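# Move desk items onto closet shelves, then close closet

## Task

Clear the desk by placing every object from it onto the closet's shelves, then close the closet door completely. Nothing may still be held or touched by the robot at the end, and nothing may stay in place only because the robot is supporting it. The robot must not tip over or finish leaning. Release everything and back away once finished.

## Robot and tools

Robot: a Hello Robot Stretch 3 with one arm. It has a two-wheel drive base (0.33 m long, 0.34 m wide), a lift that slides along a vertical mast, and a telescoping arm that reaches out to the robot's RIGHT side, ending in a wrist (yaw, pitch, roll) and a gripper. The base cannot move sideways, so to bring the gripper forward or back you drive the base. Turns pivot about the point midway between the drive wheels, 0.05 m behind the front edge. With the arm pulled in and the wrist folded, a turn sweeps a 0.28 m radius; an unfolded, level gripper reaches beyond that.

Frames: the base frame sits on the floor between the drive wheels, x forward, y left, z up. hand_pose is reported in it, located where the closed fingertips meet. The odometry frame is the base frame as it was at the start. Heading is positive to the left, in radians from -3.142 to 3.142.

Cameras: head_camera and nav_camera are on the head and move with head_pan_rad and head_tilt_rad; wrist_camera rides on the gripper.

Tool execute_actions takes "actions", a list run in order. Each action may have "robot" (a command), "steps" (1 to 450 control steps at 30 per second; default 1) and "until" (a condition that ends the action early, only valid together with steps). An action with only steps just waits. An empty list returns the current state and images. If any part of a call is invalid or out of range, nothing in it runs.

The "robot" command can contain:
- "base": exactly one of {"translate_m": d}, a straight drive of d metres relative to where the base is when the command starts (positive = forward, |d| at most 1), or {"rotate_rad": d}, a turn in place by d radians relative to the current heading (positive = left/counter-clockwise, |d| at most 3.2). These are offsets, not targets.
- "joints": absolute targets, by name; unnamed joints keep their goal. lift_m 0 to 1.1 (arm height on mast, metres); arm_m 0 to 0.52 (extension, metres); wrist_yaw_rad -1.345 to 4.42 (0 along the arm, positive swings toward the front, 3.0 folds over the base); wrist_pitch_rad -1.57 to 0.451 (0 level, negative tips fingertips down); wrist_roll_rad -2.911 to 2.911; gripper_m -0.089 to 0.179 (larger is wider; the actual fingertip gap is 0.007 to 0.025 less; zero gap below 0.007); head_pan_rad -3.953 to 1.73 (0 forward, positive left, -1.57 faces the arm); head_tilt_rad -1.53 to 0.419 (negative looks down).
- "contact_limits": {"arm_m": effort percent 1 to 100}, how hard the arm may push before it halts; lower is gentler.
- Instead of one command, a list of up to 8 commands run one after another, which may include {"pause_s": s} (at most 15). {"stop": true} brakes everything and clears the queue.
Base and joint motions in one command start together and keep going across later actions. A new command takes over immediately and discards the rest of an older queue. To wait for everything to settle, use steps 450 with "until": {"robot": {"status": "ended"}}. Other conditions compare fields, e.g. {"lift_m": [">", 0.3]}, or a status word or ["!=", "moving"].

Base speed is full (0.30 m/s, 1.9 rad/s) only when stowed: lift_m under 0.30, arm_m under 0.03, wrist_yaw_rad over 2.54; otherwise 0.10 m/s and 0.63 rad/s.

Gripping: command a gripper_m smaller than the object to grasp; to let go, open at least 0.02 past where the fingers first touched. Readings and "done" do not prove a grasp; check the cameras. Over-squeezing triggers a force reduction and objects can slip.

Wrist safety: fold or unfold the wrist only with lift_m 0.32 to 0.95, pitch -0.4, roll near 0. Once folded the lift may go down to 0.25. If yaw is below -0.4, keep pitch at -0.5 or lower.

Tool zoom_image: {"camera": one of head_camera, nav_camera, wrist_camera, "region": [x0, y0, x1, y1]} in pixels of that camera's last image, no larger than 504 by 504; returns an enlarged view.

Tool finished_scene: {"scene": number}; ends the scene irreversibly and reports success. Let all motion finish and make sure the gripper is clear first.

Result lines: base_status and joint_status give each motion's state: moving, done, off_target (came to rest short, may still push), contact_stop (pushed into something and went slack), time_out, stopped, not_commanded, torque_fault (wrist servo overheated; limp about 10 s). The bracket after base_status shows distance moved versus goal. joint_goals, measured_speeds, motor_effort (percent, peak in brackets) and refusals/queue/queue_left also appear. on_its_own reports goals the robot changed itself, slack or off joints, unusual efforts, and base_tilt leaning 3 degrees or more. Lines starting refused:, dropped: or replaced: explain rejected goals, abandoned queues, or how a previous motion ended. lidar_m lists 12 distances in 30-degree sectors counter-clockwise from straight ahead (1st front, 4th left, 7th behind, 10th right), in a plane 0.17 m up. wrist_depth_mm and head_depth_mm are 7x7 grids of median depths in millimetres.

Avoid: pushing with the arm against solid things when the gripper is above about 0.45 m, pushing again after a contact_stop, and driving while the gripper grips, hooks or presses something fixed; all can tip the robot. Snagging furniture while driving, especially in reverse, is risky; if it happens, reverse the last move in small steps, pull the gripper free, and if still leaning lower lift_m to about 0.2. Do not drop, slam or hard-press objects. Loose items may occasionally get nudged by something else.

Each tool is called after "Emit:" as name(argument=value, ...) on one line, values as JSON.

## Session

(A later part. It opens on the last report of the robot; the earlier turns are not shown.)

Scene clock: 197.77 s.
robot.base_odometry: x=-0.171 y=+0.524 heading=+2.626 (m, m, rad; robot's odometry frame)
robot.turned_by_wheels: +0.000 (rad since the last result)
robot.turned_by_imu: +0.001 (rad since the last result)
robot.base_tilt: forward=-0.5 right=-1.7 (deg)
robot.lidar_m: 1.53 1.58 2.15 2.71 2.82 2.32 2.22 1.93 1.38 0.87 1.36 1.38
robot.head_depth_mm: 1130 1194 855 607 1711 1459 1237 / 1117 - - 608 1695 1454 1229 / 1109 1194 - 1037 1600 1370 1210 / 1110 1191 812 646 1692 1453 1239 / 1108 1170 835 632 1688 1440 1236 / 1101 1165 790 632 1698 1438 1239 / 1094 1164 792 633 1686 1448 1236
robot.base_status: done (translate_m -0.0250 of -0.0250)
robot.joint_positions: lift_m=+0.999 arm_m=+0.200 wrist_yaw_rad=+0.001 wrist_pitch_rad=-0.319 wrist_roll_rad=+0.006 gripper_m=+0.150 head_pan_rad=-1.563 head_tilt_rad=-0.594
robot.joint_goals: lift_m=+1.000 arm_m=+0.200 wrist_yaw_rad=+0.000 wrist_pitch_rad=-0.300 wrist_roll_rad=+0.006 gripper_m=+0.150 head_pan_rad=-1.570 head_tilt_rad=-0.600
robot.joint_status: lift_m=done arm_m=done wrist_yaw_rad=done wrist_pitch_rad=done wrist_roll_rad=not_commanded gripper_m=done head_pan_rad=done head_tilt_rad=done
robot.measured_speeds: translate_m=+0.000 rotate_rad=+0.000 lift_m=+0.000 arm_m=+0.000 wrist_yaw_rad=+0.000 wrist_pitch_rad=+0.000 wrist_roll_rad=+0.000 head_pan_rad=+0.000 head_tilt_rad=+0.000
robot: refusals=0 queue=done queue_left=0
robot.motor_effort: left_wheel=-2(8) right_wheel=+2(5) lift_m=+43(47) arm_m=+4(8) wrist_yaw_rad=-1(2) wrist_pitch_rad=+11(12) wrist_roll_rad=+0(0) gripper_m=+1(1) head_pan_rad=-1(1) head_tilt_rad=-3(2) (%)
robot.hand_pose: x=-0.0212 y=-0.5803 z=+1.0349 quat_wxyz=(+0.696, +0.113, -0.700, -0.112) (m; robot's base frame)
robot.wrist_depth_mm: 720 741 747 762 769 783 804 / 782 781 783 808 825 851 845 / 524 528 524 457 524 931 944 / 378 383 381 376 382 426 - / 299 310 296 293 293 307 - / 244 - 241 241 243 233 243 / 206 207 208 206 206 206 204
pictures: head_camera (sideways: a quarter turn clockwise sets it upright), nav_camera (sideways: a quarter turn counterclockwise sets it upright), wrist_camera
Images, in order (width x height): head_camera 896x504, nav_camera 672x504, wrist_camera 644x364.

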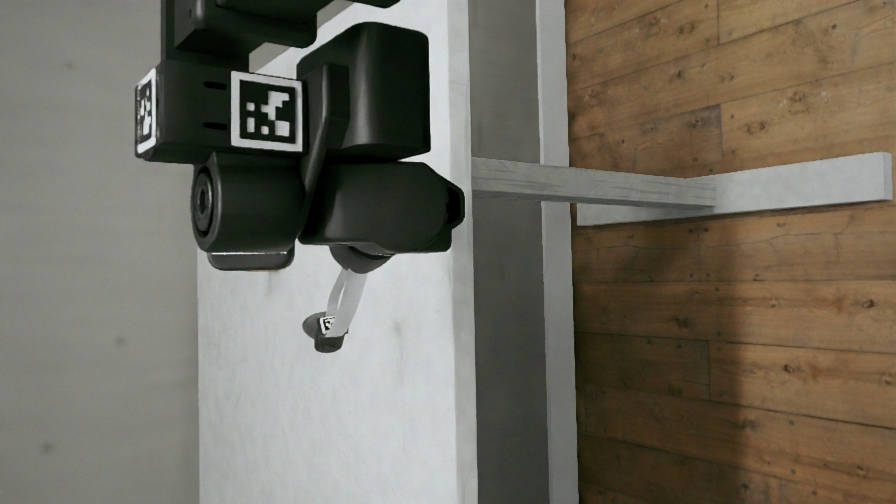

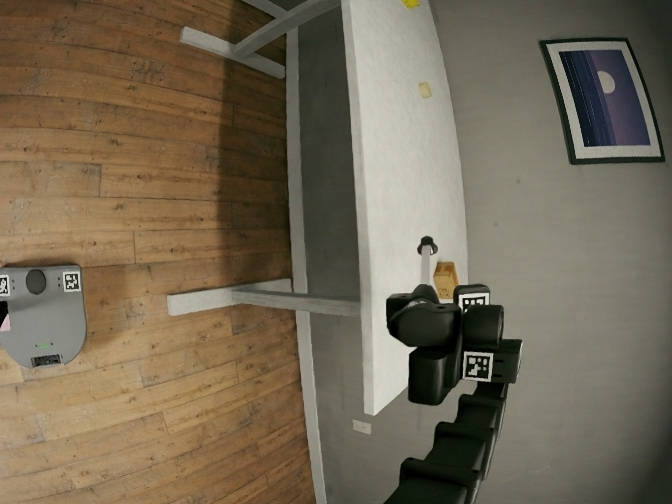

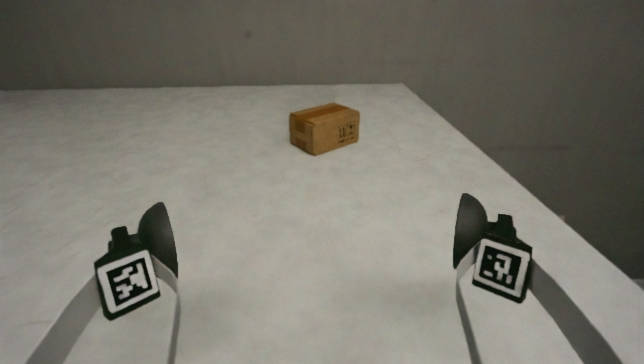

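Emit:
execute_actions(actions=[{"robot":[{"joints":{"lift_m":0.94,"gripper_m":0.179}},{"joints":{"arm_m":0.44}}],"steps":300,"until":{"robot":{"status":"ended"}}}])

Scene clock: 207.97 s.
robot.base_odometry: x=-0.171 y=+0.524 heading=+2.626 (m, m, rad; robot's odometry frame)
robot.turned_by_wheels: +0.000 (rad since the last result)
robot.turned_by_imu: +0.001 (rad since the last result)
robot.base_tilt: forward=-0.5 right=-1.7 (deg)
robot.lidar_m: 1.53 1.58 2.14 2.71 2.81 2.32 2.22 1.93 1.38 0.87 1.36 1.38
robot.head_depth_mm: 1116 1219 - 618 1685 1441 1233 / 1119 1193 754 634 1689 1446 1238 / 1109 1178 717 633 1605 1367 1210 / 1110 1191 736 632 1695 1448 1241 / 1111 1172 792 632 1681 1445 1238 / 1103 1168 795 631 1690 1444 1244 / 1102 1158 793 634 1687 1455 1233
robot.base_status: done (translate_m -0.0250 of -0.0250)
robot.joint_positions: lift_m=+0.941 arm_m=+0.440 wrist_yaw_rad=+0.001 wrist_pitch_rad=-0.319 wrist_roll_rad=+0.006 gripper_m=+0.179 head_pan_rad=-1.563 head_tilt_rad=-0.594
robot.joint_goals: lift_m=+0.940 arm_m=+0.440 wrist_yaw_rad=+0.000 wrist_pitch_rad=-0.300 wrist_roll_rad=+0.006 gripper_m=+0.179 head_pan_rad=-1.570 head_tilt_rad=-0.600
robot.joint_status: lift_m=done arm_m=done wrist_yaw_rad=done wrist_pitch_rad=done wrist_roll_rad=not_commanded gripper_m=done head_pan_rad=done head_tilt_rad=done
robot.measured_speeds: translate_m=+0.000 rotate_rad=+0.000 lift_m=+0.000 arm_m=+0.000 wrist_yaw_rad=+0.000 wrist_pitch_rad=+0.000 wrist_roll_rad=+0.000 head_pan_rad=+0.000 head_tilt_rad=+0.000
robot: refusals=0 queue=done queue_left=0
robot.motor_effort: left_wheel=-2(2) right_wheel=+2(2) lift_m=+17(41) arm_m=+4(2) wrist_yaw_rad=-1(2) wrist_pitch_rad=+11(11) wrist_roll_rad=+0(0) gripper_m=+1(99) head_pan_rad=-3(3) head_tilt_rad=-2(2) (%)
robot.hand_pose: x=-0.0212 y=-0.8203 z=+0.9760 quat_wxyz=(+0.696, +0.113, -0.700, -0.112) (m; robot's base frame)
robot.wrist_depth_mm: 533 531 543 555 553 568 579 / 551 564 567 581 589 612 636 / 368 367 371 231 367 396 682 / 266 266 262 198 244 264 278 / 211 212 204 203 205 213 203 / - 165 169 170 167 162 167 / 139 143 142 143 142 143 141
pictures: head_camera (sideways: a quarter turn clockwise sets it upright), nav_camera (sideways: a quarter turn counterclockwise sets it upright), wrist_camera
Images, in order (width x height): head_camera 896x504, nav_camera 672x504, wrist_camera 644x364.

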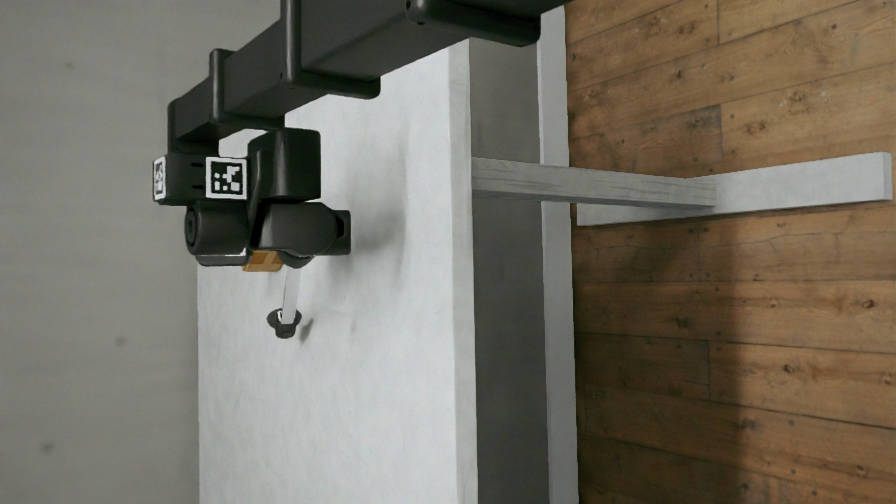

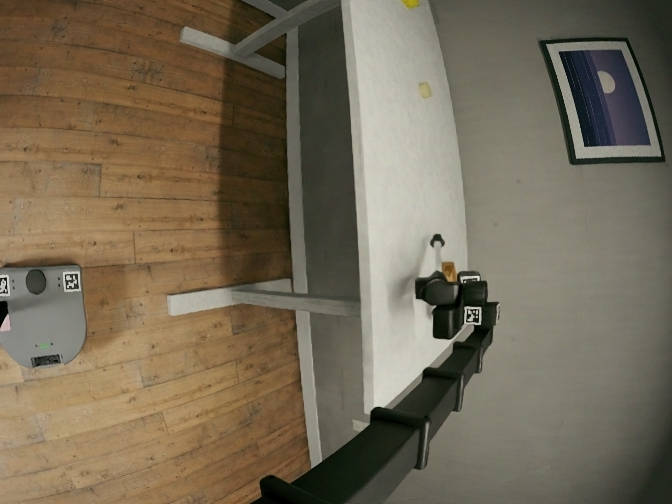

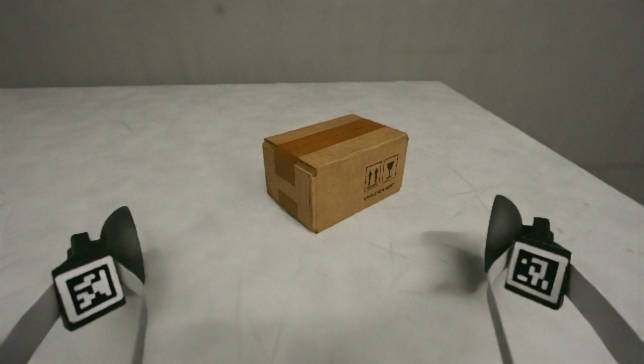

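Emit:
execute_actions(actions=[{"robot":[{"joints":{"lift_m":0.93,"arm_m":0.515}},{"joints":{"gripper_m":0.04}},{"pause_s":1}],"steps":300,"until":{"robot":{"status":"ended"}}}])

Scene clock: 214.47 s.
robot.base_odometry: x=-0.171 y=+0.524 heading=+2.626 (m, m, rad; robot's odometry frame)
robot.turned_by_wheels: +0.000 (rad since the last result)
robot.turned_by_imu: +0.001 (rad since the last result)
robot.base_tilt: forward=-0.5 right=-1.7 (deg)
robot.lidar_m: 1.53 1.58 2.13 2.71 2.81 2.33 2.22 1.93 1.38 0.87 1.36 1.38
robot.head_depth_mm: 1122 1237 - - 1702 1447 1236 / 1127 1200 752 633 1696 1446 1236 / 1118 1174 751 631 1603 1375 1207 / 1110 1180 753 630 1707 1442 1242 / 1104 1173 794 632 1688 1448 1232 / 1097 1163 793 632 1690 1449 1241 / 1106 1163 793 633 1677 1433 1238
robot.base_status: done (translate_m -0.0250 of -0.0250)
robot.joint_positions: lift_m=+0.931 arm_m=+0.515 wrist_yaw_rad=-0.001 wrist_pitch_rad=-0.310 wrist_roll_rad=+0.005 gripper_m=+0.041 head_pan_rad=-1.563 head_tilt_rad=-0.594
robot.joint_goals: lift_m=+0.930 arm_m=+0.515 wrist_yaw_rad=+0.000 wrist_pitch_rad=-0.300 wrist_roll_rad=+0.005 gripper_m=+0.040 head_pan_rad=-1.570 head_tilt_rad=-0.600
robot.joint_status: lift_m=done arm_m=done wrist_yaw_rad=done wrist_pitch_rad=done wrist_roll_rad=not_commanded gripper_m=done head_pan_rad=done head_tilt_rad=done
robot.measured_speeds: translate_m=+0.000 rotate_rad=+0.000 lift_m=+0.000 arm_m=+0.000 wrist_yaw_rad=+0.000 wrist_pitch_rad=+0.000 wrist_roll_rad=+0.000 head_pan_rad=+0.000 head_tilt_rad=+0.000
robot: refusals=0 queue=done queue_left=0
robot.motor_effort: left_wheel=-3(4) right_wheel=+3(4) lift_m=+17(18) arm_m=+3(2) wrist_yaw_rad=+0(0) wrist_pitch_rad=+5(11) wrist_roll_rad=+0(0) gripper_m=-14(100) head_pan_rad=-2(2) head_tilt_rad=-2(2) (%)
robot.hand_pose: x=-0.0217 y=-0.8963 z=+0.9682 quat_wxyz=(+0.697, +0.109, -0.700, -0.110) (m; robot's base frame)
robot.wrist_depth_mm: 472 466 484 491 492 500 516 / 484 497 507 508 532 542 566 / 351 357 353 322 350 341 606 / 251 250 249 151 236 247 246 / 194 194 190 150 202 193 192 / 158 159 153 157 152 158 157 / 134 134 134 134 134 133 133
pictures: head_camera (sideways: a quarter turn clockwise sets it upright), nav_camera (sideways: a quarter turn counterclockwise sets it upright), wrist_camera
Images, in order (width x height): head_camera 896x504, nav_camera 672x504, wrist_camera 644x364.

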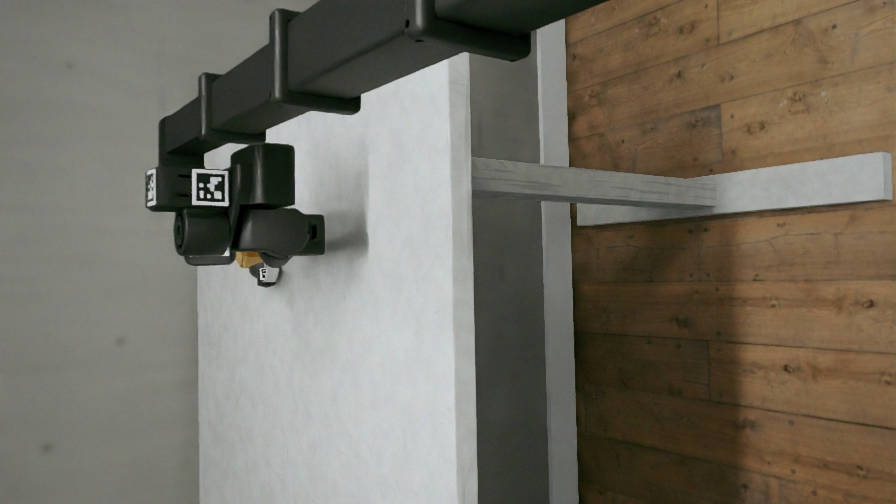

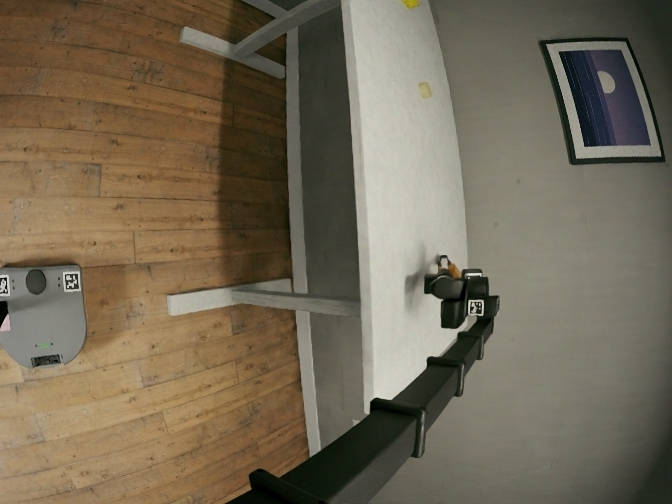

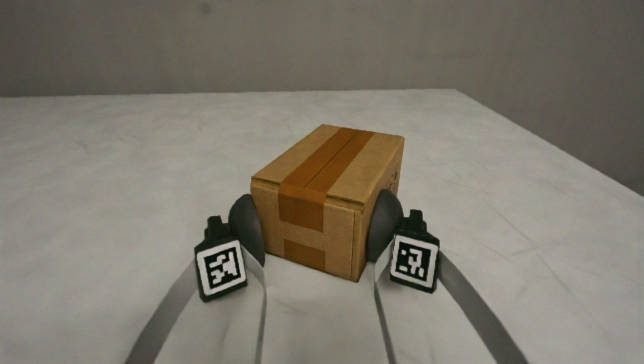

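Emit:
execute_actions(actions=[{"robot":[{"joints":{"arm_m":0.42}},{"joints":{"gripper_m":0.14}},{"joints":{"arm_m":0.455,"wrist_yaw_rad":-0.12}},{"joints":{"gripper_m":0.035}},{"pause_s":1},{"joints":{"lift_m":1.0}}],"steps":400,"until":{"robot":{"status":"ended"}}}])

Scene clock: 225.70 s.
robot.base_odometry: x=-0.171 y=+0.524 heading=+2.626 (m, m, rad; robot's odometry frame)
robot.turned_by_wheels: +0.000 (rad since the last result)
robot.turned_by_imu: +0.001 (rad since the last result)
robot.base_tilt: forward=-0.5 right=-1.7 (deg)
robot.lidar_m: 1.53 1.58 2.13 2.72 2.81 2.32 2.22 1.94 1.38 0.87 1.36 1.38
robot.head_depth_mm: 1123 - 751 632 1706 1438 1230 / 1101 1098 794 631 1691 1446 1238 / 1097 - 792 632 1602 1375 1211 / 1107 1171 792 630 1695 1446 1241 / 1103 1169 793 632 1710 1451 1235 / 1092 1169 789 632 1700 1444 1239 / 1101 1160 792 633 1675 1442 1234
robot.base_status: done (translate_m -0.0250 of -0.0250)
robot.joint_positions: lift_m=+0.999 arm_m=+0.455 wrist_yaw_rad=-0.117 wrist_pitch_rad=-0.324 wrist_roll_rad=+0.005 gripper_m=+0.036 head_pan_rad=-1.563 head_tilt_rad=-0.594
robot.joint_goals: lift_m=+1.000 arm_m=+0.455 wrist_yaw_rad=-0.120 wrist_pitch_rad=-0.300 wrist_roll_rad=+0.005 gripper_m=+0.035 head_pan_rad=-1.570 head_tilt_rad=-0.600
robot.joint_status: lift_m=done arm_m=done wrist_yaw_rad=done wrist_pitch_rad=done wrist_roll_rad=not_commanded gripper_m=done head_pan_rad=done head_tilt_rad=done
robot.measured_speeds: translate_m=+0.000 rotate_rad=+0.000 lift_m=+0.000 arm_m=+0.000 wrist_yaw_rad=+0.000 wrist_pitch_rad=+0.000 wrist_roll_rad=+0.000 head_pan_rad=+0.000 head_tilt_rad=+0.000
robot: refusals=0 queue=done queue_left=0
robot.motor_effort: left_wheel=-2(3) right_wheel=+1(3) lift_m=+43(47) arm_m=+4(2) wrist_yaw_rad=-2(3) wrist_pitch_rad=+14(14) wrist_roll_rad=+0(0) gripper_m=-21(100) head_pan_rad=-2(1) head_tilt_rad=-1(3) (%)
robot.hand_pose: x=-0.0491 y=-0.8332 z=+1.0338 quat_wxyz=(+0.688, +0.073, -0.705, -0.155) (m; robot's base frame)
robot.wrist_depth_mm: 478 501 520 543 584 605 636 / 522 554 574 589 624 659 707 / 525 514 514 511 616 724 782 / 375 372 373 151 349 790 860 / 293 293 130 121 289 292 - / 240 242 224 130 222 238 - / 204 204 204 204 203 203 202
pictures: head_camera (sideways: a quarter turn clockwise sets it upright), nav_camera (sideways: a quarter turn counterclockwise sets it upright), wrist_camera
Images, in order (width x height): head_camera 896x504, nav_camera 672x504, wrist_camera 644x364.

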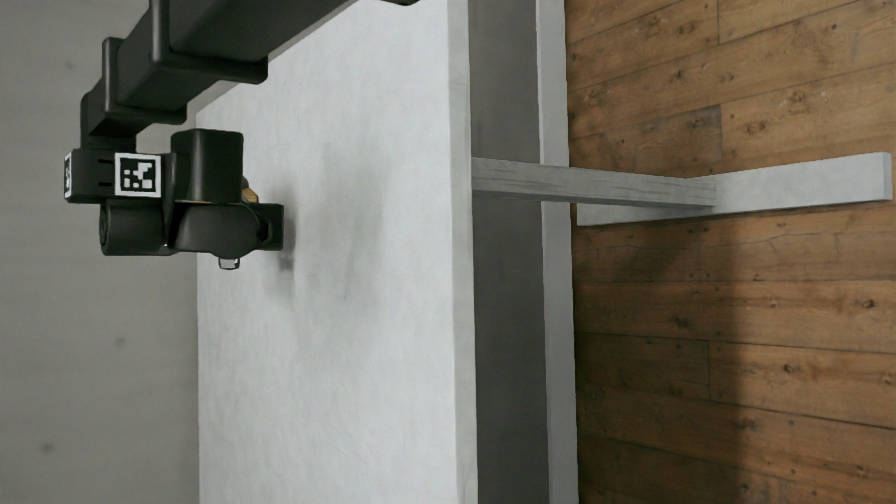

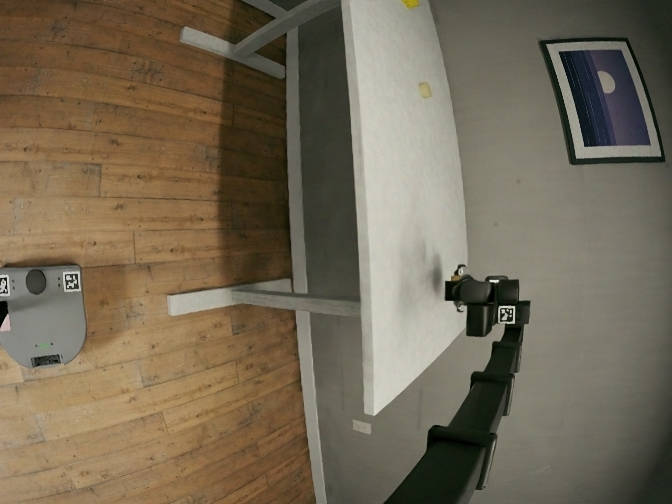

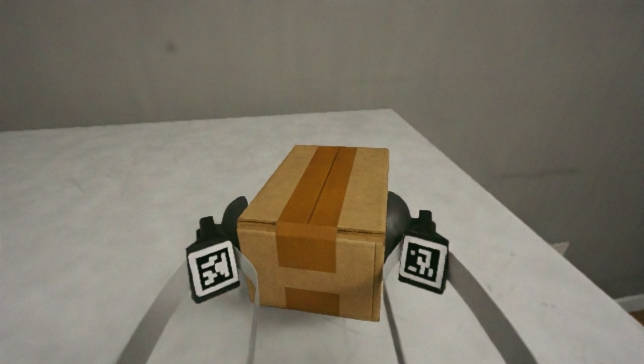

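Emit:
execute_actions(actions=[{"robot":[{"joints":{"arm_m":0,"wrist_yaw_rad":0,"wrist_pitch_rad":-0.1}},{"base":{"rotate_rad":1.56},"joints":{"head_pan_rad":0}},{"base":{"translate_m":1.0},"joints":{"lift_m":0.8}},{"base":{"translate_m":0.9}}],"steps":450,"until":{"robot":{"status":"ended"}}},{"steps":450,"until":{"robot":{"status":"ended"}}}])

Scene clock: 262.20 s.
robot.base_odometry: x=-1.126 y=-1.119 heading=-2.097 (m, m, rad; robot's odometry frame)
robot.turned_by_wheels: +1.560 (rad since the last result)
robot.turned_by_imu: +1.583 (rad since the last result)
robot.base_tilt: forward=-0.6 right=-1.7 (deg)
robot.lidar_m: 0.81 1.00 1.15 2.28 2.35 3.17 2.77 2.14 1.56 1.49 1.54 0.85
robot.head_depth_mm: 676 746 852 1826 1756 1442 1239 / 668 745 828 943 1088 1351 1239 / 685 751 825 944 1072 1278 1233 / 1258 1407 1605 1548 1754 1436 1239 / 1245 1397 1592 1532 1740 1451 1235 / 1241 1396 1597 1531 1731 1442 1235 / 1240 1395 1580 1541 1721 1447 1227
robot.base_status: done (translate_m +0.9000 of +0.9000)
robot.joint_positions: lift_m=+0.800 arm_m=+0.000 wrist_yaw_rad=-0.001 wrist_pitch_rad=-0.131 wrist_roll_rad=+0.005 gripper_m=+0.036 head_pan_rad=-0.007 head_tilt_rad=-0.594
robot.joint_goals: lift_m=+0.800 arm_m=+0.000 wrist_yaw_rad=+0.000 wrist_pitch_rad=-0.100 wrist_roll_rad=+0.005 gripper_m=+0.035 head_pan_rad=+0.000 head_tilt_rad=-0.600
robot.joint_status: lift_m=done arm_m=done wrist_yaw_rad=done wrist_pitch_rad=done wrist_roll_rad=not_commanded gripper_m=done head_pan_rad=done head_tilt_rad=done
robot.measured_speeds: translate_m=+0.000 rotate_rad=+0.000 lift_m=+0.000 arm_m=+0.000 wrist_yaw_rad=+0.000 wrist_pitch_rad=+0.000 wrist_roll_rad=+0.000 head_pan_rad=+0.000 head_tilt_rad=+0.000
robot: refusals=0 queue=done queue_left=0
robot.motor_effort: left_wheel=-3(8) right_wheel=+2(6) lift_m=+18(43) arm_m=-2(1) wrist_yaw_rad=+1(3) wrist_pitch_rad=+18(20) wrist_roll_rad=+0(0) gripper_m=-21(21) head_pan_rad=+2(28) head_tilt_rad=-3(3) (%)
robot.hand_pose: x=-0.0218 y=-0.3963 z=+0.8819 quat_wxyz=(+0.704, +0.046, -0.707, -0.047) (m; robot's base frame)
robot.wrist_depth_mm: - - - - - - - / - - - - - - - / - - - - - - - / - - - 152 - - - / - - 129 121 - - - / - - - 131 - - - / - - - - - - -
pictures: head_camera (sideways: a quarter turn clockwise sets it upright), nav_camera (sideways: a quarter turn counterclockwise sets it upright), wrist_camera
Images, in order (width x height): head_camera 896x504, nav_camera 672x504, wrist_camera 644x364.

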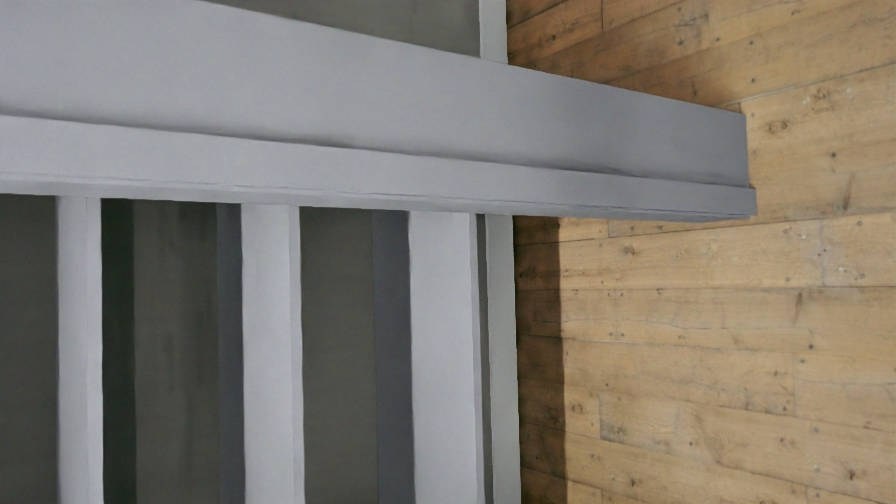

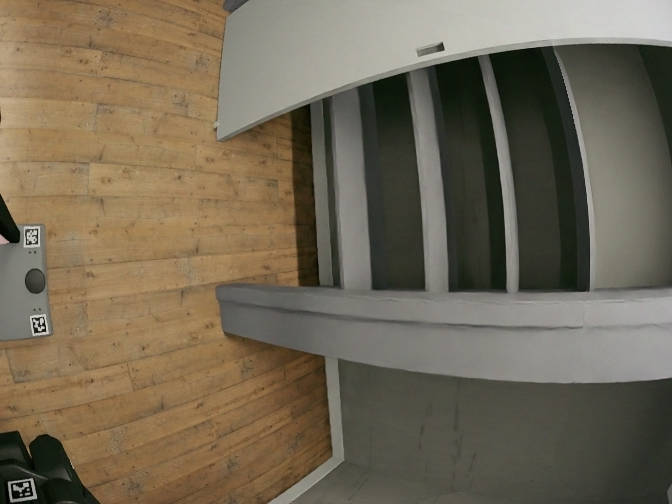

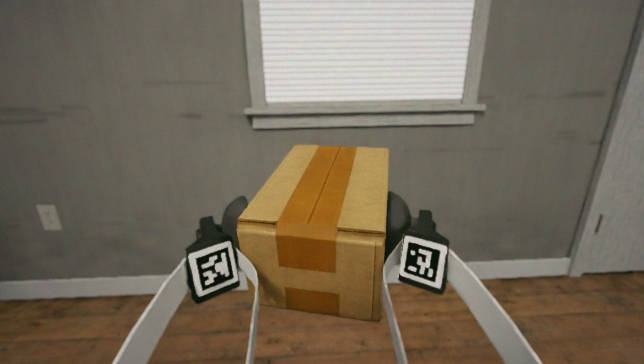

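Emit:
execute_actions(actions=[{"robot":[{"base":{"translate_m":0.3}},{"base":{"rotate_rad":1.55},"joints":{"head_pan_rad":-1.57,"head_tilt_rad":-0.5}},{"base":{"translate_m":0.35}}],"steps":450,"until":{"robot":{"status":"ended"}}}])

Scene clock: 279.37 s.
robot.base_odometry: x=-0.977 y=-1.561 heading=-0.547 (m, m, rad; robot's odometry frame)
robot.turned_by_wheels: +1.550 (rad since the last result)
robot.turned_by_imu: +1.560 (rad since the last result)
robot.base_tilt: forward=-0.5 right=-1.7 (deg)
robot.lidar_m: 1.94 1.99 2.65 3.54 2.68 1.92 1.84 0.74 0.67 1.24 0.56 0.71
robot.head_depth_mm: 1049 1076 1218 1037 1243 1459 1292 / 1038 1075 1219 1030 1242 1511 1300 / 1043 1072 1212 1032 1250 499 - / 1037 1073 1201 1028 1245 489 - / 1027 1065 1198 1030 1252 1498 1293 / 1028 1078 1190 1034 1235 1503 1303 / 1017 1070 1182 1033 1245 732 806
robot.base_status: done (translate_m +0.3500 of +0.3500)
robot.joint_positions: lift_m=+0.800 arm_m=+0.000 wrist_yaw_rad=-0.001 wrist_pitch_rad=-0.131 wrist_roll_rad=+0.005 gripper_m=+0.036 head_pan_rad=-1.563 head_tilt_rad=-0.507
robot.joint_goals: lift_m=+0.800 arm_m=+0.000 wrist_yaw_rad=+0.000 wrist_pitch_rad=-0.100 wrist_roll_rad=+0.005 gripper_m=+0.035 head_pan_rad=-1.570 head_tilt_rad=-0.500
robot.joint_status: lift_m=done arm_m=done wrist_yaw_rad=done wrist_pitch_rad=done wrist_roll_rad=not_commanded gripper_m=done head_pan_rad=done head_tilt_rad=done
robot.measured_speeds: translate_m=+0.000 rotate_rad=+0.000 lift_m=+0.000 arm_m=+0.000 wrist_yaw_rad=+0.000 wrist_pitch_rad=+0.000 wrist_roll_rad=+0.000 head_pan_rad=+0.000 head_tilt_rad=+0.000
robot: refusals=0 queue=done queue_left=0
robot.motor_effort: left_wheel=-3(7) right_wheel=+2(7) lift_m=+18(17) arm_m=-2(2) wrist_yaw_rad=+0(0) wrist_pitch_rad=+18(18) wrist_roll_rad=+0(0) gripper_m=-21(21) head_pan_rad=-1(30) head_tilt_rad=+3(11) (%)
robot.hand_pose: x=-0.0218 y=-0.3963 z=+0.8819 quat_wxyz=(+0.704, +0.046, -0.707, -0.047) (m; robot's base frame)
robot.wrist_depth_mm: 823 848 853 870 887 747 519 / 874 872 899 907 959 747 543 / 630 717 706 709 780 690 541 / 299 - - 151 - 780 540 / 298 - 129 122 - 805 547 / 303 776 697 130 729 744 453 / 317 - - - - 817 456
pictures: head_camera (sideways: a quarter turn clockwise sets it upright), nav_camera (sideways: a quarter turn counterclockwise sets it upright), wrist_camera
Images, in order (width x height): head_camera 896x504, nav_camera 672x504, wrist_camera 644x364.

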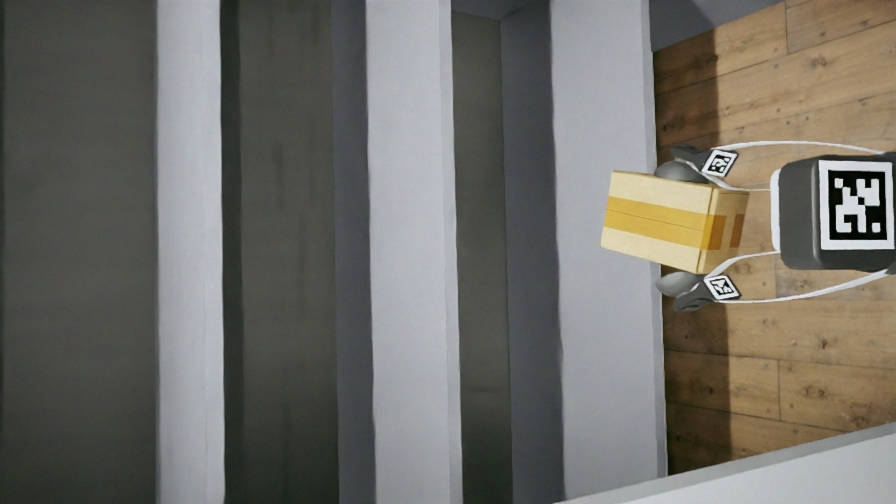

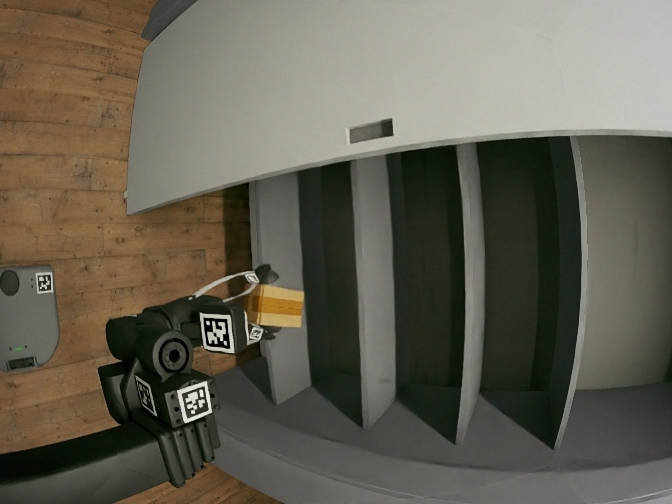

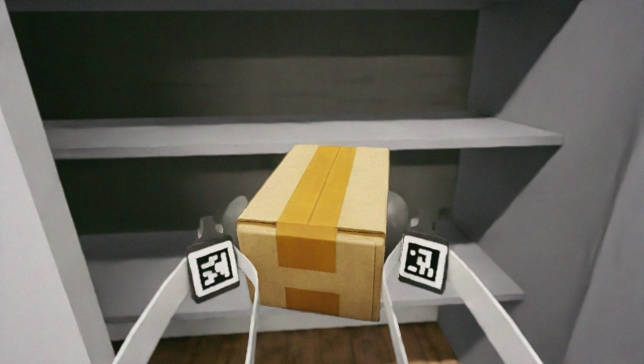

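Emit:
execute_actions(actions=[{"robot":[{"joints":{"lift_m":0.84}},{"joints":{"arm_m":0.4}}],"steps":300,"until":{"robot":{"status":"ended"}}}])

Scene clock: 289.27 s.
robot.base_odometry: x=-0.977 y=-1.561 heading=-0.547 (m, m, rad; robot's odometry frame)
robot.turned_by_wheels: +0.000 (rad since the last result)
robot.turned_by_imu: +0.001 (rad since the last result)
robot.base_tilt: forward=-0.6 right=-1.7 (deg)
robot.lidar_m: 1.93 1.99 2.64 3.52 2.68 1.93 1.83 0.74 0.67 1.24 0.56 0.71
robot.head_depth_mm: 1043 1069 1215 1031 - - 1256 / 1036 1067 1213 - 1225 1516 1297 / 1042 1071 1213 - 1242 1500 1293 / 1037 1066 1205 1385 1238 1509 1295 / 1026 1071 1195 1030 1239 1502 1295 / 1021 1067 1196 1034 1243 1501 1292 / 1018 1070 1186 1034 1235 1098 811
robot.base_status: done (translate_m +0.3500 of +0.3500)
robot.joint_positions: lift_m=+0.839 arm_m=+0.400 wrist_yaw_rad=-0.001 wrist_pitch_rad=-0.131 wrist_roll_rad=+0.005 gripper_m=+0.036 head_pan_rad=-1.563 head_tilt_rad=-0.507
robot.joint_goals: lift_m=+0.840 arm_m=+0.400 wrist_yaw_rad=+0.000 wrist_pitch_rad=-0.100 wrist_roll_rad=+0.005 gripper_m=+0.035 head_pan_rad=-1.570 head_tilt_rad=-0.500
robot.joint_status: lift_m=done arm_m=done wrist_yaw_rad=done wrist_pitch_rad=done wrist_roll_rad=not_commanded gripper_m=done head_pan_rad=done head_tilt_rad=done
robot.measured_speeds: translate_m=+0.000 rotate_rad=+0.000 lift_m=+0.000 arm_m=+0.000 wrist_yaw_rad=+0.000 wrist_pitch_rad=+0.000 wrist_roll_rad=+0.000 head_pan_rad=+0.000 head_tilt_rad=+0.000
robot: refusals=0 queue=done queue_left=0
robot.motor_effort: left_wheel=-3(3) right_wheel=+2(2) lift_m=+43(47) arm_m=+5(2) wrist_yaw_rad=+0(0) wrist_pitch_rad=+18(18) wrist_roll_rad=+0(0) gripper_m=-22(21) head_pan_rad=-3(3) head_tilt_rad=+2(3) (%)
robot.hand_pose: x=-0.0218 y=-0.7955 z=+0.9209 quat_wxyz=(+0.704, +0.046, -0.707, -0.047) (m; robot's base frame)
robot.wrist_depth_mm: 502 506 526 526 539 546 515 / 523 540 529 554 566 569 517 / 557 554 576 580 591 596 527 / 508 489 490 152 434 470 465 / 337 338 129 121 329 324 325 / 256 253 231 131 230 249 246 / 222 220 618 620 638 637 545
pictures: head_camera (sideways: a quarter turn clockwise sets it upright), nav_camera (sideways: a quarter turn counterclockwise sets it upright), wrist_camera
Images, in order (width x height): head_camera 896x504, nav_camera 672x504, wrist_camera 644x364.

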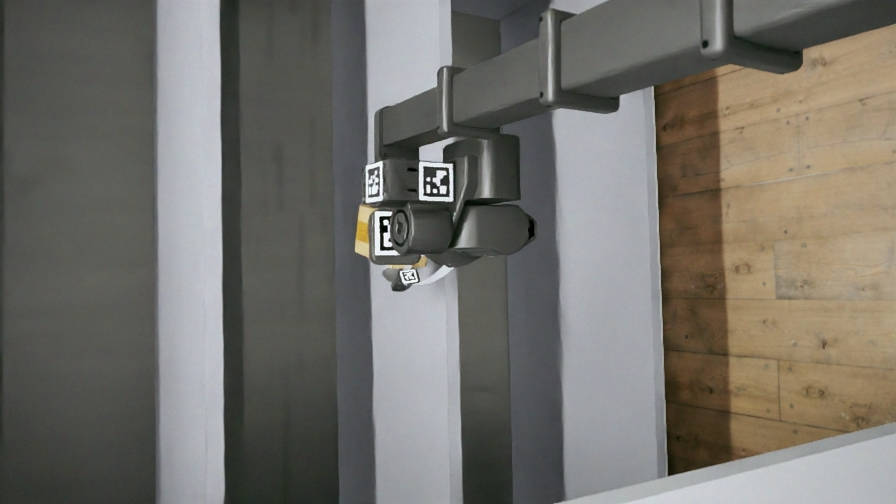

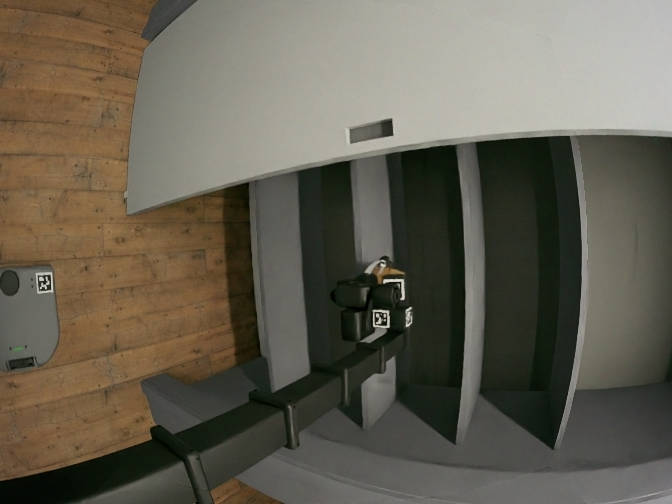

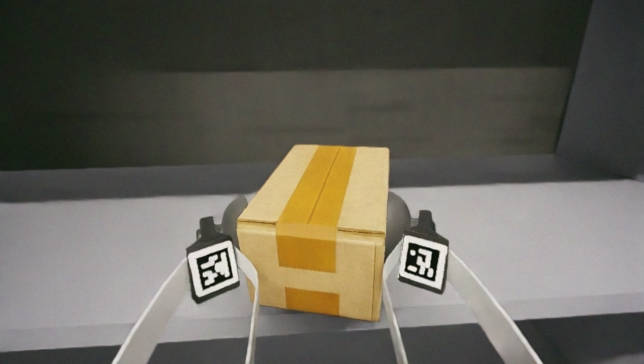

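Emit:
execute_actions(actions=[{"robot":[{"joints":{"arm_m":0.515}},{"joints":{"lift_m":0.805}},{"joints":{"gripper_m":0.13}},{"pause_s":0.5},{"joints":{"arm_m":0.25}}],"steps":400,"until":{"robot":{"status":"ended"}}}])

Scene clock: 299.60 s.
robot.base_odometry: x=-0.977 y=-1.561 heading=-0.547 (m, m, rad; robot's odometry frame)
robot.turned_by_wheels: +0.000 (rad since the last result)
robot.turned_by_imu: +0.001 (rad since the last result)
robot.base_tilt: forward=-0.5 right=-1.7 (deg)
robot.lidar_m: 1.94 1.99 2.65 3.53 2.68 1.93 1.84 0.74 0.67 1.24 0.56 0.71
robot.head_depth_mm: 1041 1074 1221 1038 1292 - - / 1041 1071 1221 1036 - 1487 1299 / 1033 1073 1210 985 - 1492 1300 / 1035 1065 1200 934 1221 1516 1305 / 1031 1072 1198 1034 1240 1513 1302 / 1023 1072 1184 1035 1239 1501 1301 / 1018 1070 1180 1034 1239 1088 808
robot.base_status: done (translate_m +0.3500 of +0.3500)
robot.joint_positions: lift_m=+0.805 arm_m=+0.250 wrist_yaw_rad=-0.001 wrist_pitch_rad=-0.121 wrist_roll_rad=+0.005 gripper_m=+0.130 head_pan_rad=-1.563 head_tilt_rad=-0.507
robot.joint_goals: lift_m=+0.805 arm_m=+0.250 wrist_yaw_rad=+0.000 wrist_pitch_rad=-0.100 wrist_roll_rad=+0.005 gripper_m=+0.130 head_pan_rad=-1.570 head_tilt_rad=-0.500
robot.joint_status: lift_m=done arm_m=done wrist_yaw_rad=done wrist_pitch_rad=done wrist_roll_rad=not_commanded gripper_m=done head_pan_rad=done head_tilt_rad=done
robot.measured_speeds: translate_m=+0.000 rotate_rad=+0.000 lift_m=+0.000 arm_m=+0.000 wrist_yaw_rad=+0.000 wrist_pitch_rad=+0.000 wrist_roll_rad=+0.000 head_pan_rad=+0.000 head_tilt_rad=+0.000
robot: refusals=0 queue=done queue_left=0
robot.motor_effort: left_wheel=-2(3) right_wheel=+2(2) lift_m=+18(43) arm_m=-2(6) wrist_yaw_rad=+0(0) wrist_pitch_rad=+12(18) wrist_roll_rad=+0(0) gripper_m=+1(100) head_pan_rad=-2(2) head_tilt_rad=+3(2) (%)
robot.hand_pose: x=-0.0218 y=-0.6468 z=+0.8894 quat_wxyz=(+0.704, +0.042, -0.707, -0.044) (m; robot's base frame)
robot.wrist_depth_mm: 622 633 641 654 661 681 506 / 661 656 675 683 692 706 533 / 666 689 714 708 709 679 534 / 405 408 397 378 389 390 421 / 753 769 799 816 818 726 536 / 798 808 810 793 782 694 535 / 641 636 623 615 627 617 520
pictures: head_camera (sideways: a quarter turn clockwise sets it upright), nav_camera (sideways: a quarter turn counterclockwise sets it upright), wrist_camera
Images, in order (width x height): head_camera 896x504, nav_camera 672x504, wrist_camera 644x364.

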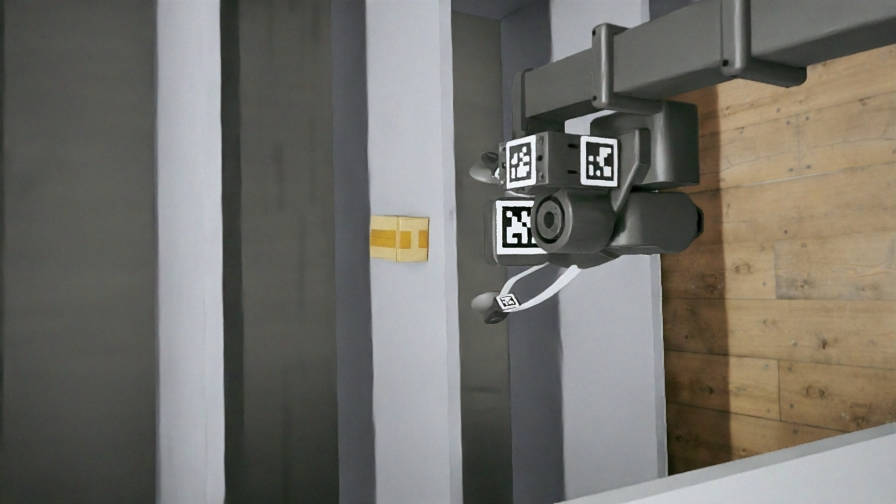

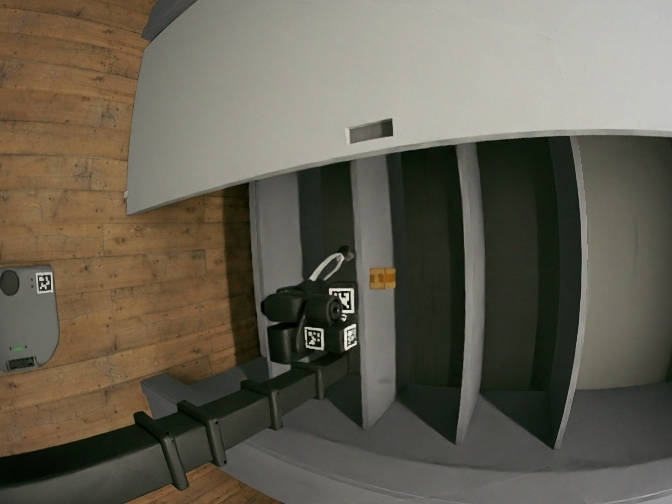

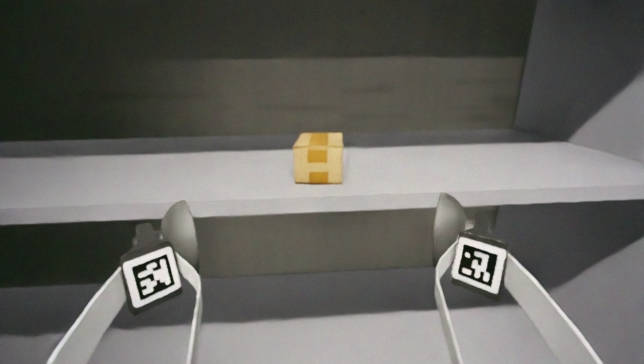

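Emit:
execute_actions(actions=[{"robot":[{"joints":{"arm_m":0,"wrist_pitch_rad":-0.4,"lift_m":0.7}},{"joints":{"wrist_yaw_rad":3.0,"gripper_m":0.0}},{"joints":{"lift_m":0.27}},{"base":{"translate_m":-0.75}},{"base":{"rotate_rad":1.555}},{"base":{"translate_m":1.0}},{"base":{"translate_m":1.0}},{"base":{"translate_m":0.25}}],"steps":450,"until":{"robot":{"status":"ended"}}},{"steps":450,"until":{"robot":{"status":"ended"}}},{"robot":[{"base":{"rotate_rad":1.555},"joints":{"head_tilt_rad":-0.6}},{"joints":{"lift_m":0.9}},{"joints":{"wrist_yaw_rad":0,"gripper_m":0.15}},{"joints":{"wrist_pitch_rad":-0.3,"lift_m":1.0}}],"steps":450,"until":{"robot":{"status":"ended"}}}])

Scene clock: 349.20 s.
robot.base_odometry: x=-0.417 y=+0.732 heading=+2.563 (m, m, rad; robot's odometry frame)
robot.turned_by_wheels: +3.110 (rad since the last result)
robot.turned_by_imu: +3.126 (rad since the last result)
robot.base_tilt: forward=-0.5 right=-1.7 (deg)
robot.lidar_m: 1.18 1.21 1.61 2.77 3.32 2.71 2.57 1.90 0.93 1.25 1.10 1.08
robot.head_depth_mm: 1071 1140 831 - - - - / 1071 1139 789 632 - - - / 1065 1136 790 - - - - / 1056 1122 794 - - 1412 1231 / 1048 1118 791 609 1651 1453 1233 / 1038 1113 791 608 1634 1440 1239 / 1040 1107 793 586 1608 1443 1241
robot.base_status: done (rotate_rad +1.5549 of +1.5550)
robot.joint_positions: lift_m=+0.999 arm_m=+0.000 wrist_yaw_rad=+0.002 wrist_pitch_rad=-0.319 wrist_roll_rad=+0.005 gripper_m=+0.150 head_pan_rad=-1.563 head_tilt_rad=-0.593
robot.joint_goals: lift_m=+1.000 arm_m=+0.000 wrist_yaw_rad=+0.000 wrist_pitch_rad=-0.300 wrist_roll_rad=+0.005 gripper_m=+0.150 head_pan_rad=-1.570 head_tilt_rad=-0.600
robot.joint_status: lift_m=done arm_m=done wrist_yaw_rad=done wrist_pitch_rad=done wrist_roll_rad=not_commanded gripper_m=done head_pan_rad=done head_tilt_rad=done
robot.measured_speeds: translate_m=+0.000 rotate_rad=+0.000 lift_m=+0.000 arm_m=+0.000 wrist_yaw_rad=+0.000 wrist_pitch_rad=+0.000 wrist_roll_rad=+0.000 head_pan_rad=+0.000 head_tilt_rad=+0.000
robot: refusals=0 queue=done queue_left=0
robot.motor_effort: left_wheel=-2(11) right_wheel=+2(9) lift_m=+43(44) arm_m=-3(2) wrist_yaw_rad=-2(3) wrist_pitch_rad=+11(13) wrist_roll_rad=+0(0) gripper_m=+1(100) head_pan_rad=-2(0) head_tilt_rad=-3(11) (%)
robot.hand_pose: x=-0.0210 y=-0.3811 z=+1.0349 quat_wxyz=(+0.697, +0.113, -0.700, -0.112) (m; robot's base frame)
robot.wrist_depth_mm: 831 841 867 885 924 905 970 / 862 878 902 865 893 945 - / 535 540 533 522 522 519 524 / 384 381 380 381 376 379 371 / 299 312 297 298 295 307 309 / 267 - - - - - - / 839 - - - - - -
pictures: head_camera (sideways: a quarter turn clockwise sets it upright), nav_camera (sideways: a quarter turn counterclockwise sets it upright), wrist_camera
Images, in order (width x height): head_camera 896x504, nav_camera 672x504, wrist_camera 644x364.

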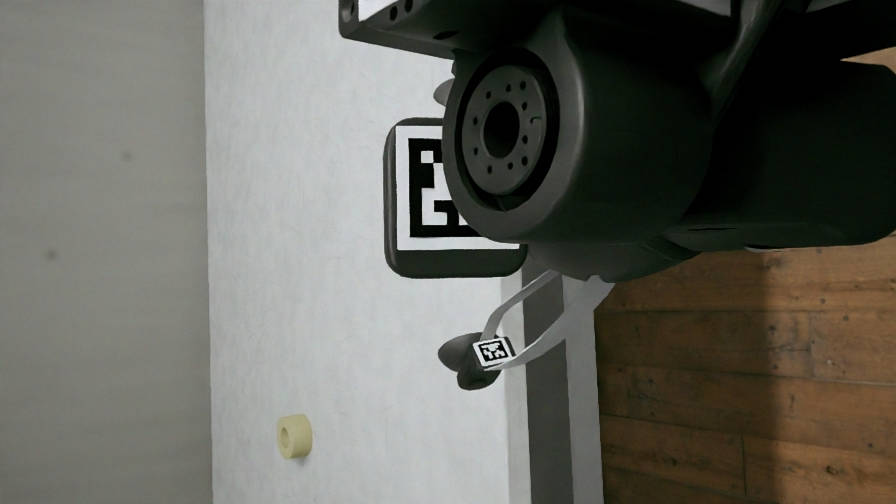

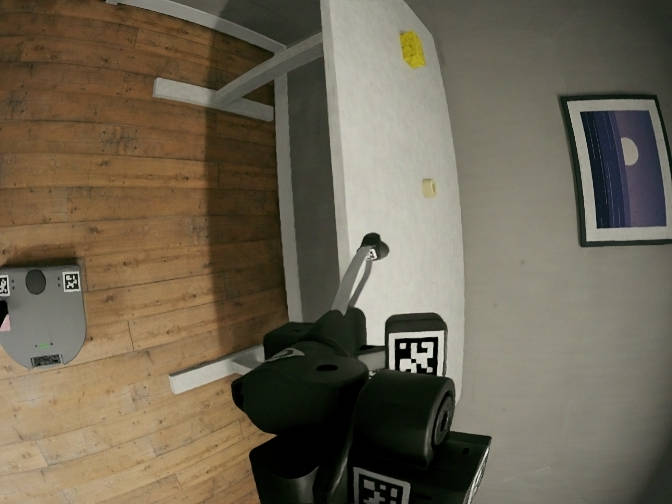

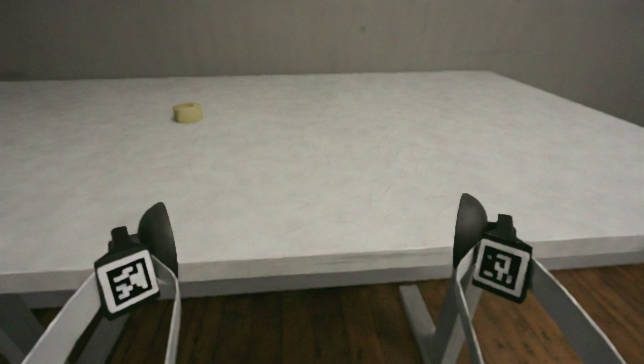

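Emit:
execute_actions(actions=[{"robot":[{"base":{"translate_m":0.27},"joints":{"arm_m":0.3,"gripper_m":0.12}},{"joints":{"lift_m":0.935}}],"steps":300,"until":{"robot":{"status":"ended"}}}])

Scene clock: 356.60 s.
robot.base_odometry: x=-0.643 y=+0.880 heading=+2.563 (m, m, rad; robot's odometry frame)
robot.turned_by_wheels: +0.000 (rad since the last result)
robot.turned_by_imu: +0.003 (rad since the last result)
robot.base_tilt: forward=-0.6 right=-1.7 (deg)
robot.lidar_m: 0.91 0.94 1.25 2.81 3.38 2.99 2.84 1.87 1.08 1.23 0.91 0.99
robot.head_depth_mm: 1063 1136 - - 1654 1452 1238 / 1056 1129 - 565 1658 1448 1240 / 1049 1139 - 565 1641 1448 1231 / 1046 1120 774 564 1627 1442 1231 / 1035 1109 793 585 1620 1449 1238 / 1025 1100 793 587 1604 1456 1240 / 1022 1095 795 586 1606 1452 1234
robot.base_status: done (translate_m +0.2700 of +0.2700)
robot.joint_positions: lift_m=+0.936 arm_m=+0.300 wrist_yaw_rad=+0.001 wrist_pitch_rad=-0.319 wrist_roll_rad=+0.005 gripper_m=+0.120 head_pan_rad=-1.563 head_tilt_rad=-0.593
robot.joint_goals: lift_m=+0.935 arm_m=+0.300 wrist_yaw_rad=+0.000 wrist_pitch_rad=-0.300 wrist_roll_rad=+0.005 gripper_m=+0.120 head_pan_rad=-1.570 head_tilt_rad=-0.600
robot.joint_status: lift_m=done arm_m=done wrist_yaw_rad=done wrist_pitch_rad=done wrist_roll_rad=not_commanded gripper_m=done head_pan_rad=done head_tilt_rad=done
robot.measured_speeds: translate_m=+0.000 rotate_rad=+0.000 lift_m=+0.000 arm_m=+0.000 wrist_yaw_rad=+0.000 wrist_pitch_rad=+0.000 wrist_roll_rad=+0.000 head_pan_rad=+0.000 head_tilt_rad=+0.000
robot: refusals=0 queue=done queue_left=0
robot.motor_effort: left_wheel=-3(4) right_wheel=+2(5) lift_m=+17(38) arm_m=+4(3) wrist_yaw_rad=-1(2) wrist_pitch_rad=+12(11) wrist_roll_rad=+0(1) gripper_m=+0(99) head_pan_rad=-2(2) head_tilt_rad=-3(3) (%)
robot.hand_pose: x=-0.0212 y=-0.6803 z=+0.9710 quat_wxyz=(+0.697, +0.113, -0.700, -0.112) (m; robot's base frame)
robot.wrist_depth_mm: 565 569 585 606 618 638 645 / 604 604 580 580 577 588 571 / 358 359 353 351 348 351 352 / 257 254 254 252 253 253 251 / 199 203 199 198 198 197 197 / 163 163 163 163 162 163 162 / 143 139 137 138 138 137 137
pictures: head_camera (sideways: a quarter turn clockwise sets it upright), nav_camera (sideways: a quarter turn counterclockwise sets it upright), wrist_camera
Images, in order (width x height): head_camera 896x504, nav_camera 672x504, wrist_camera 644x364.

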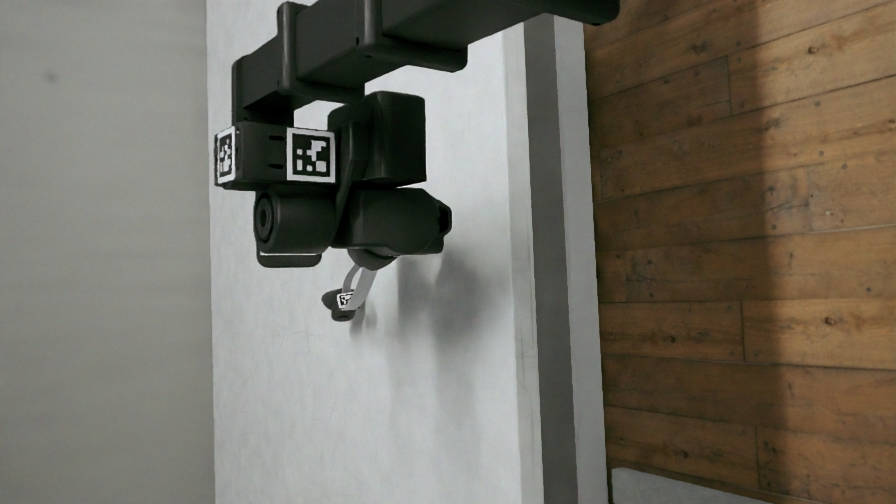

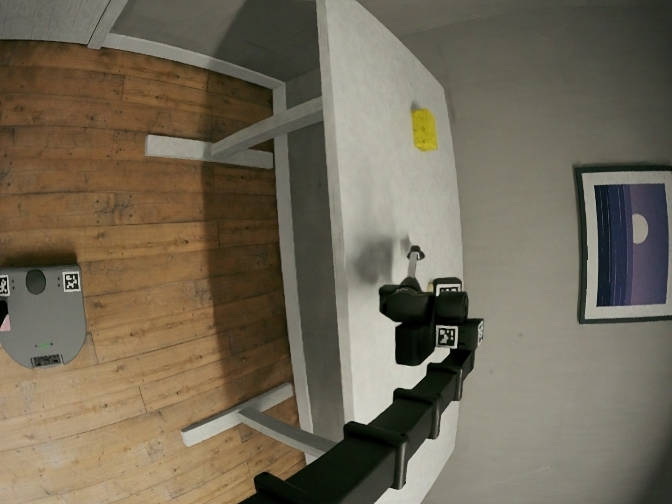

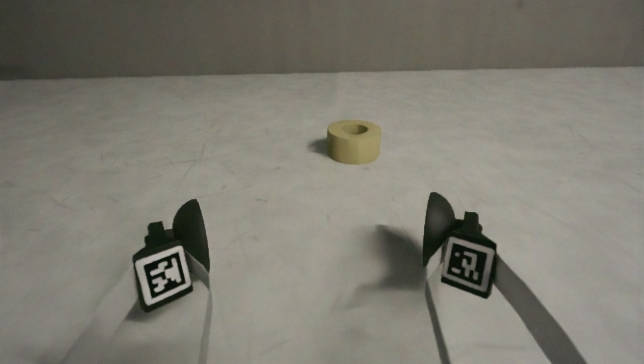

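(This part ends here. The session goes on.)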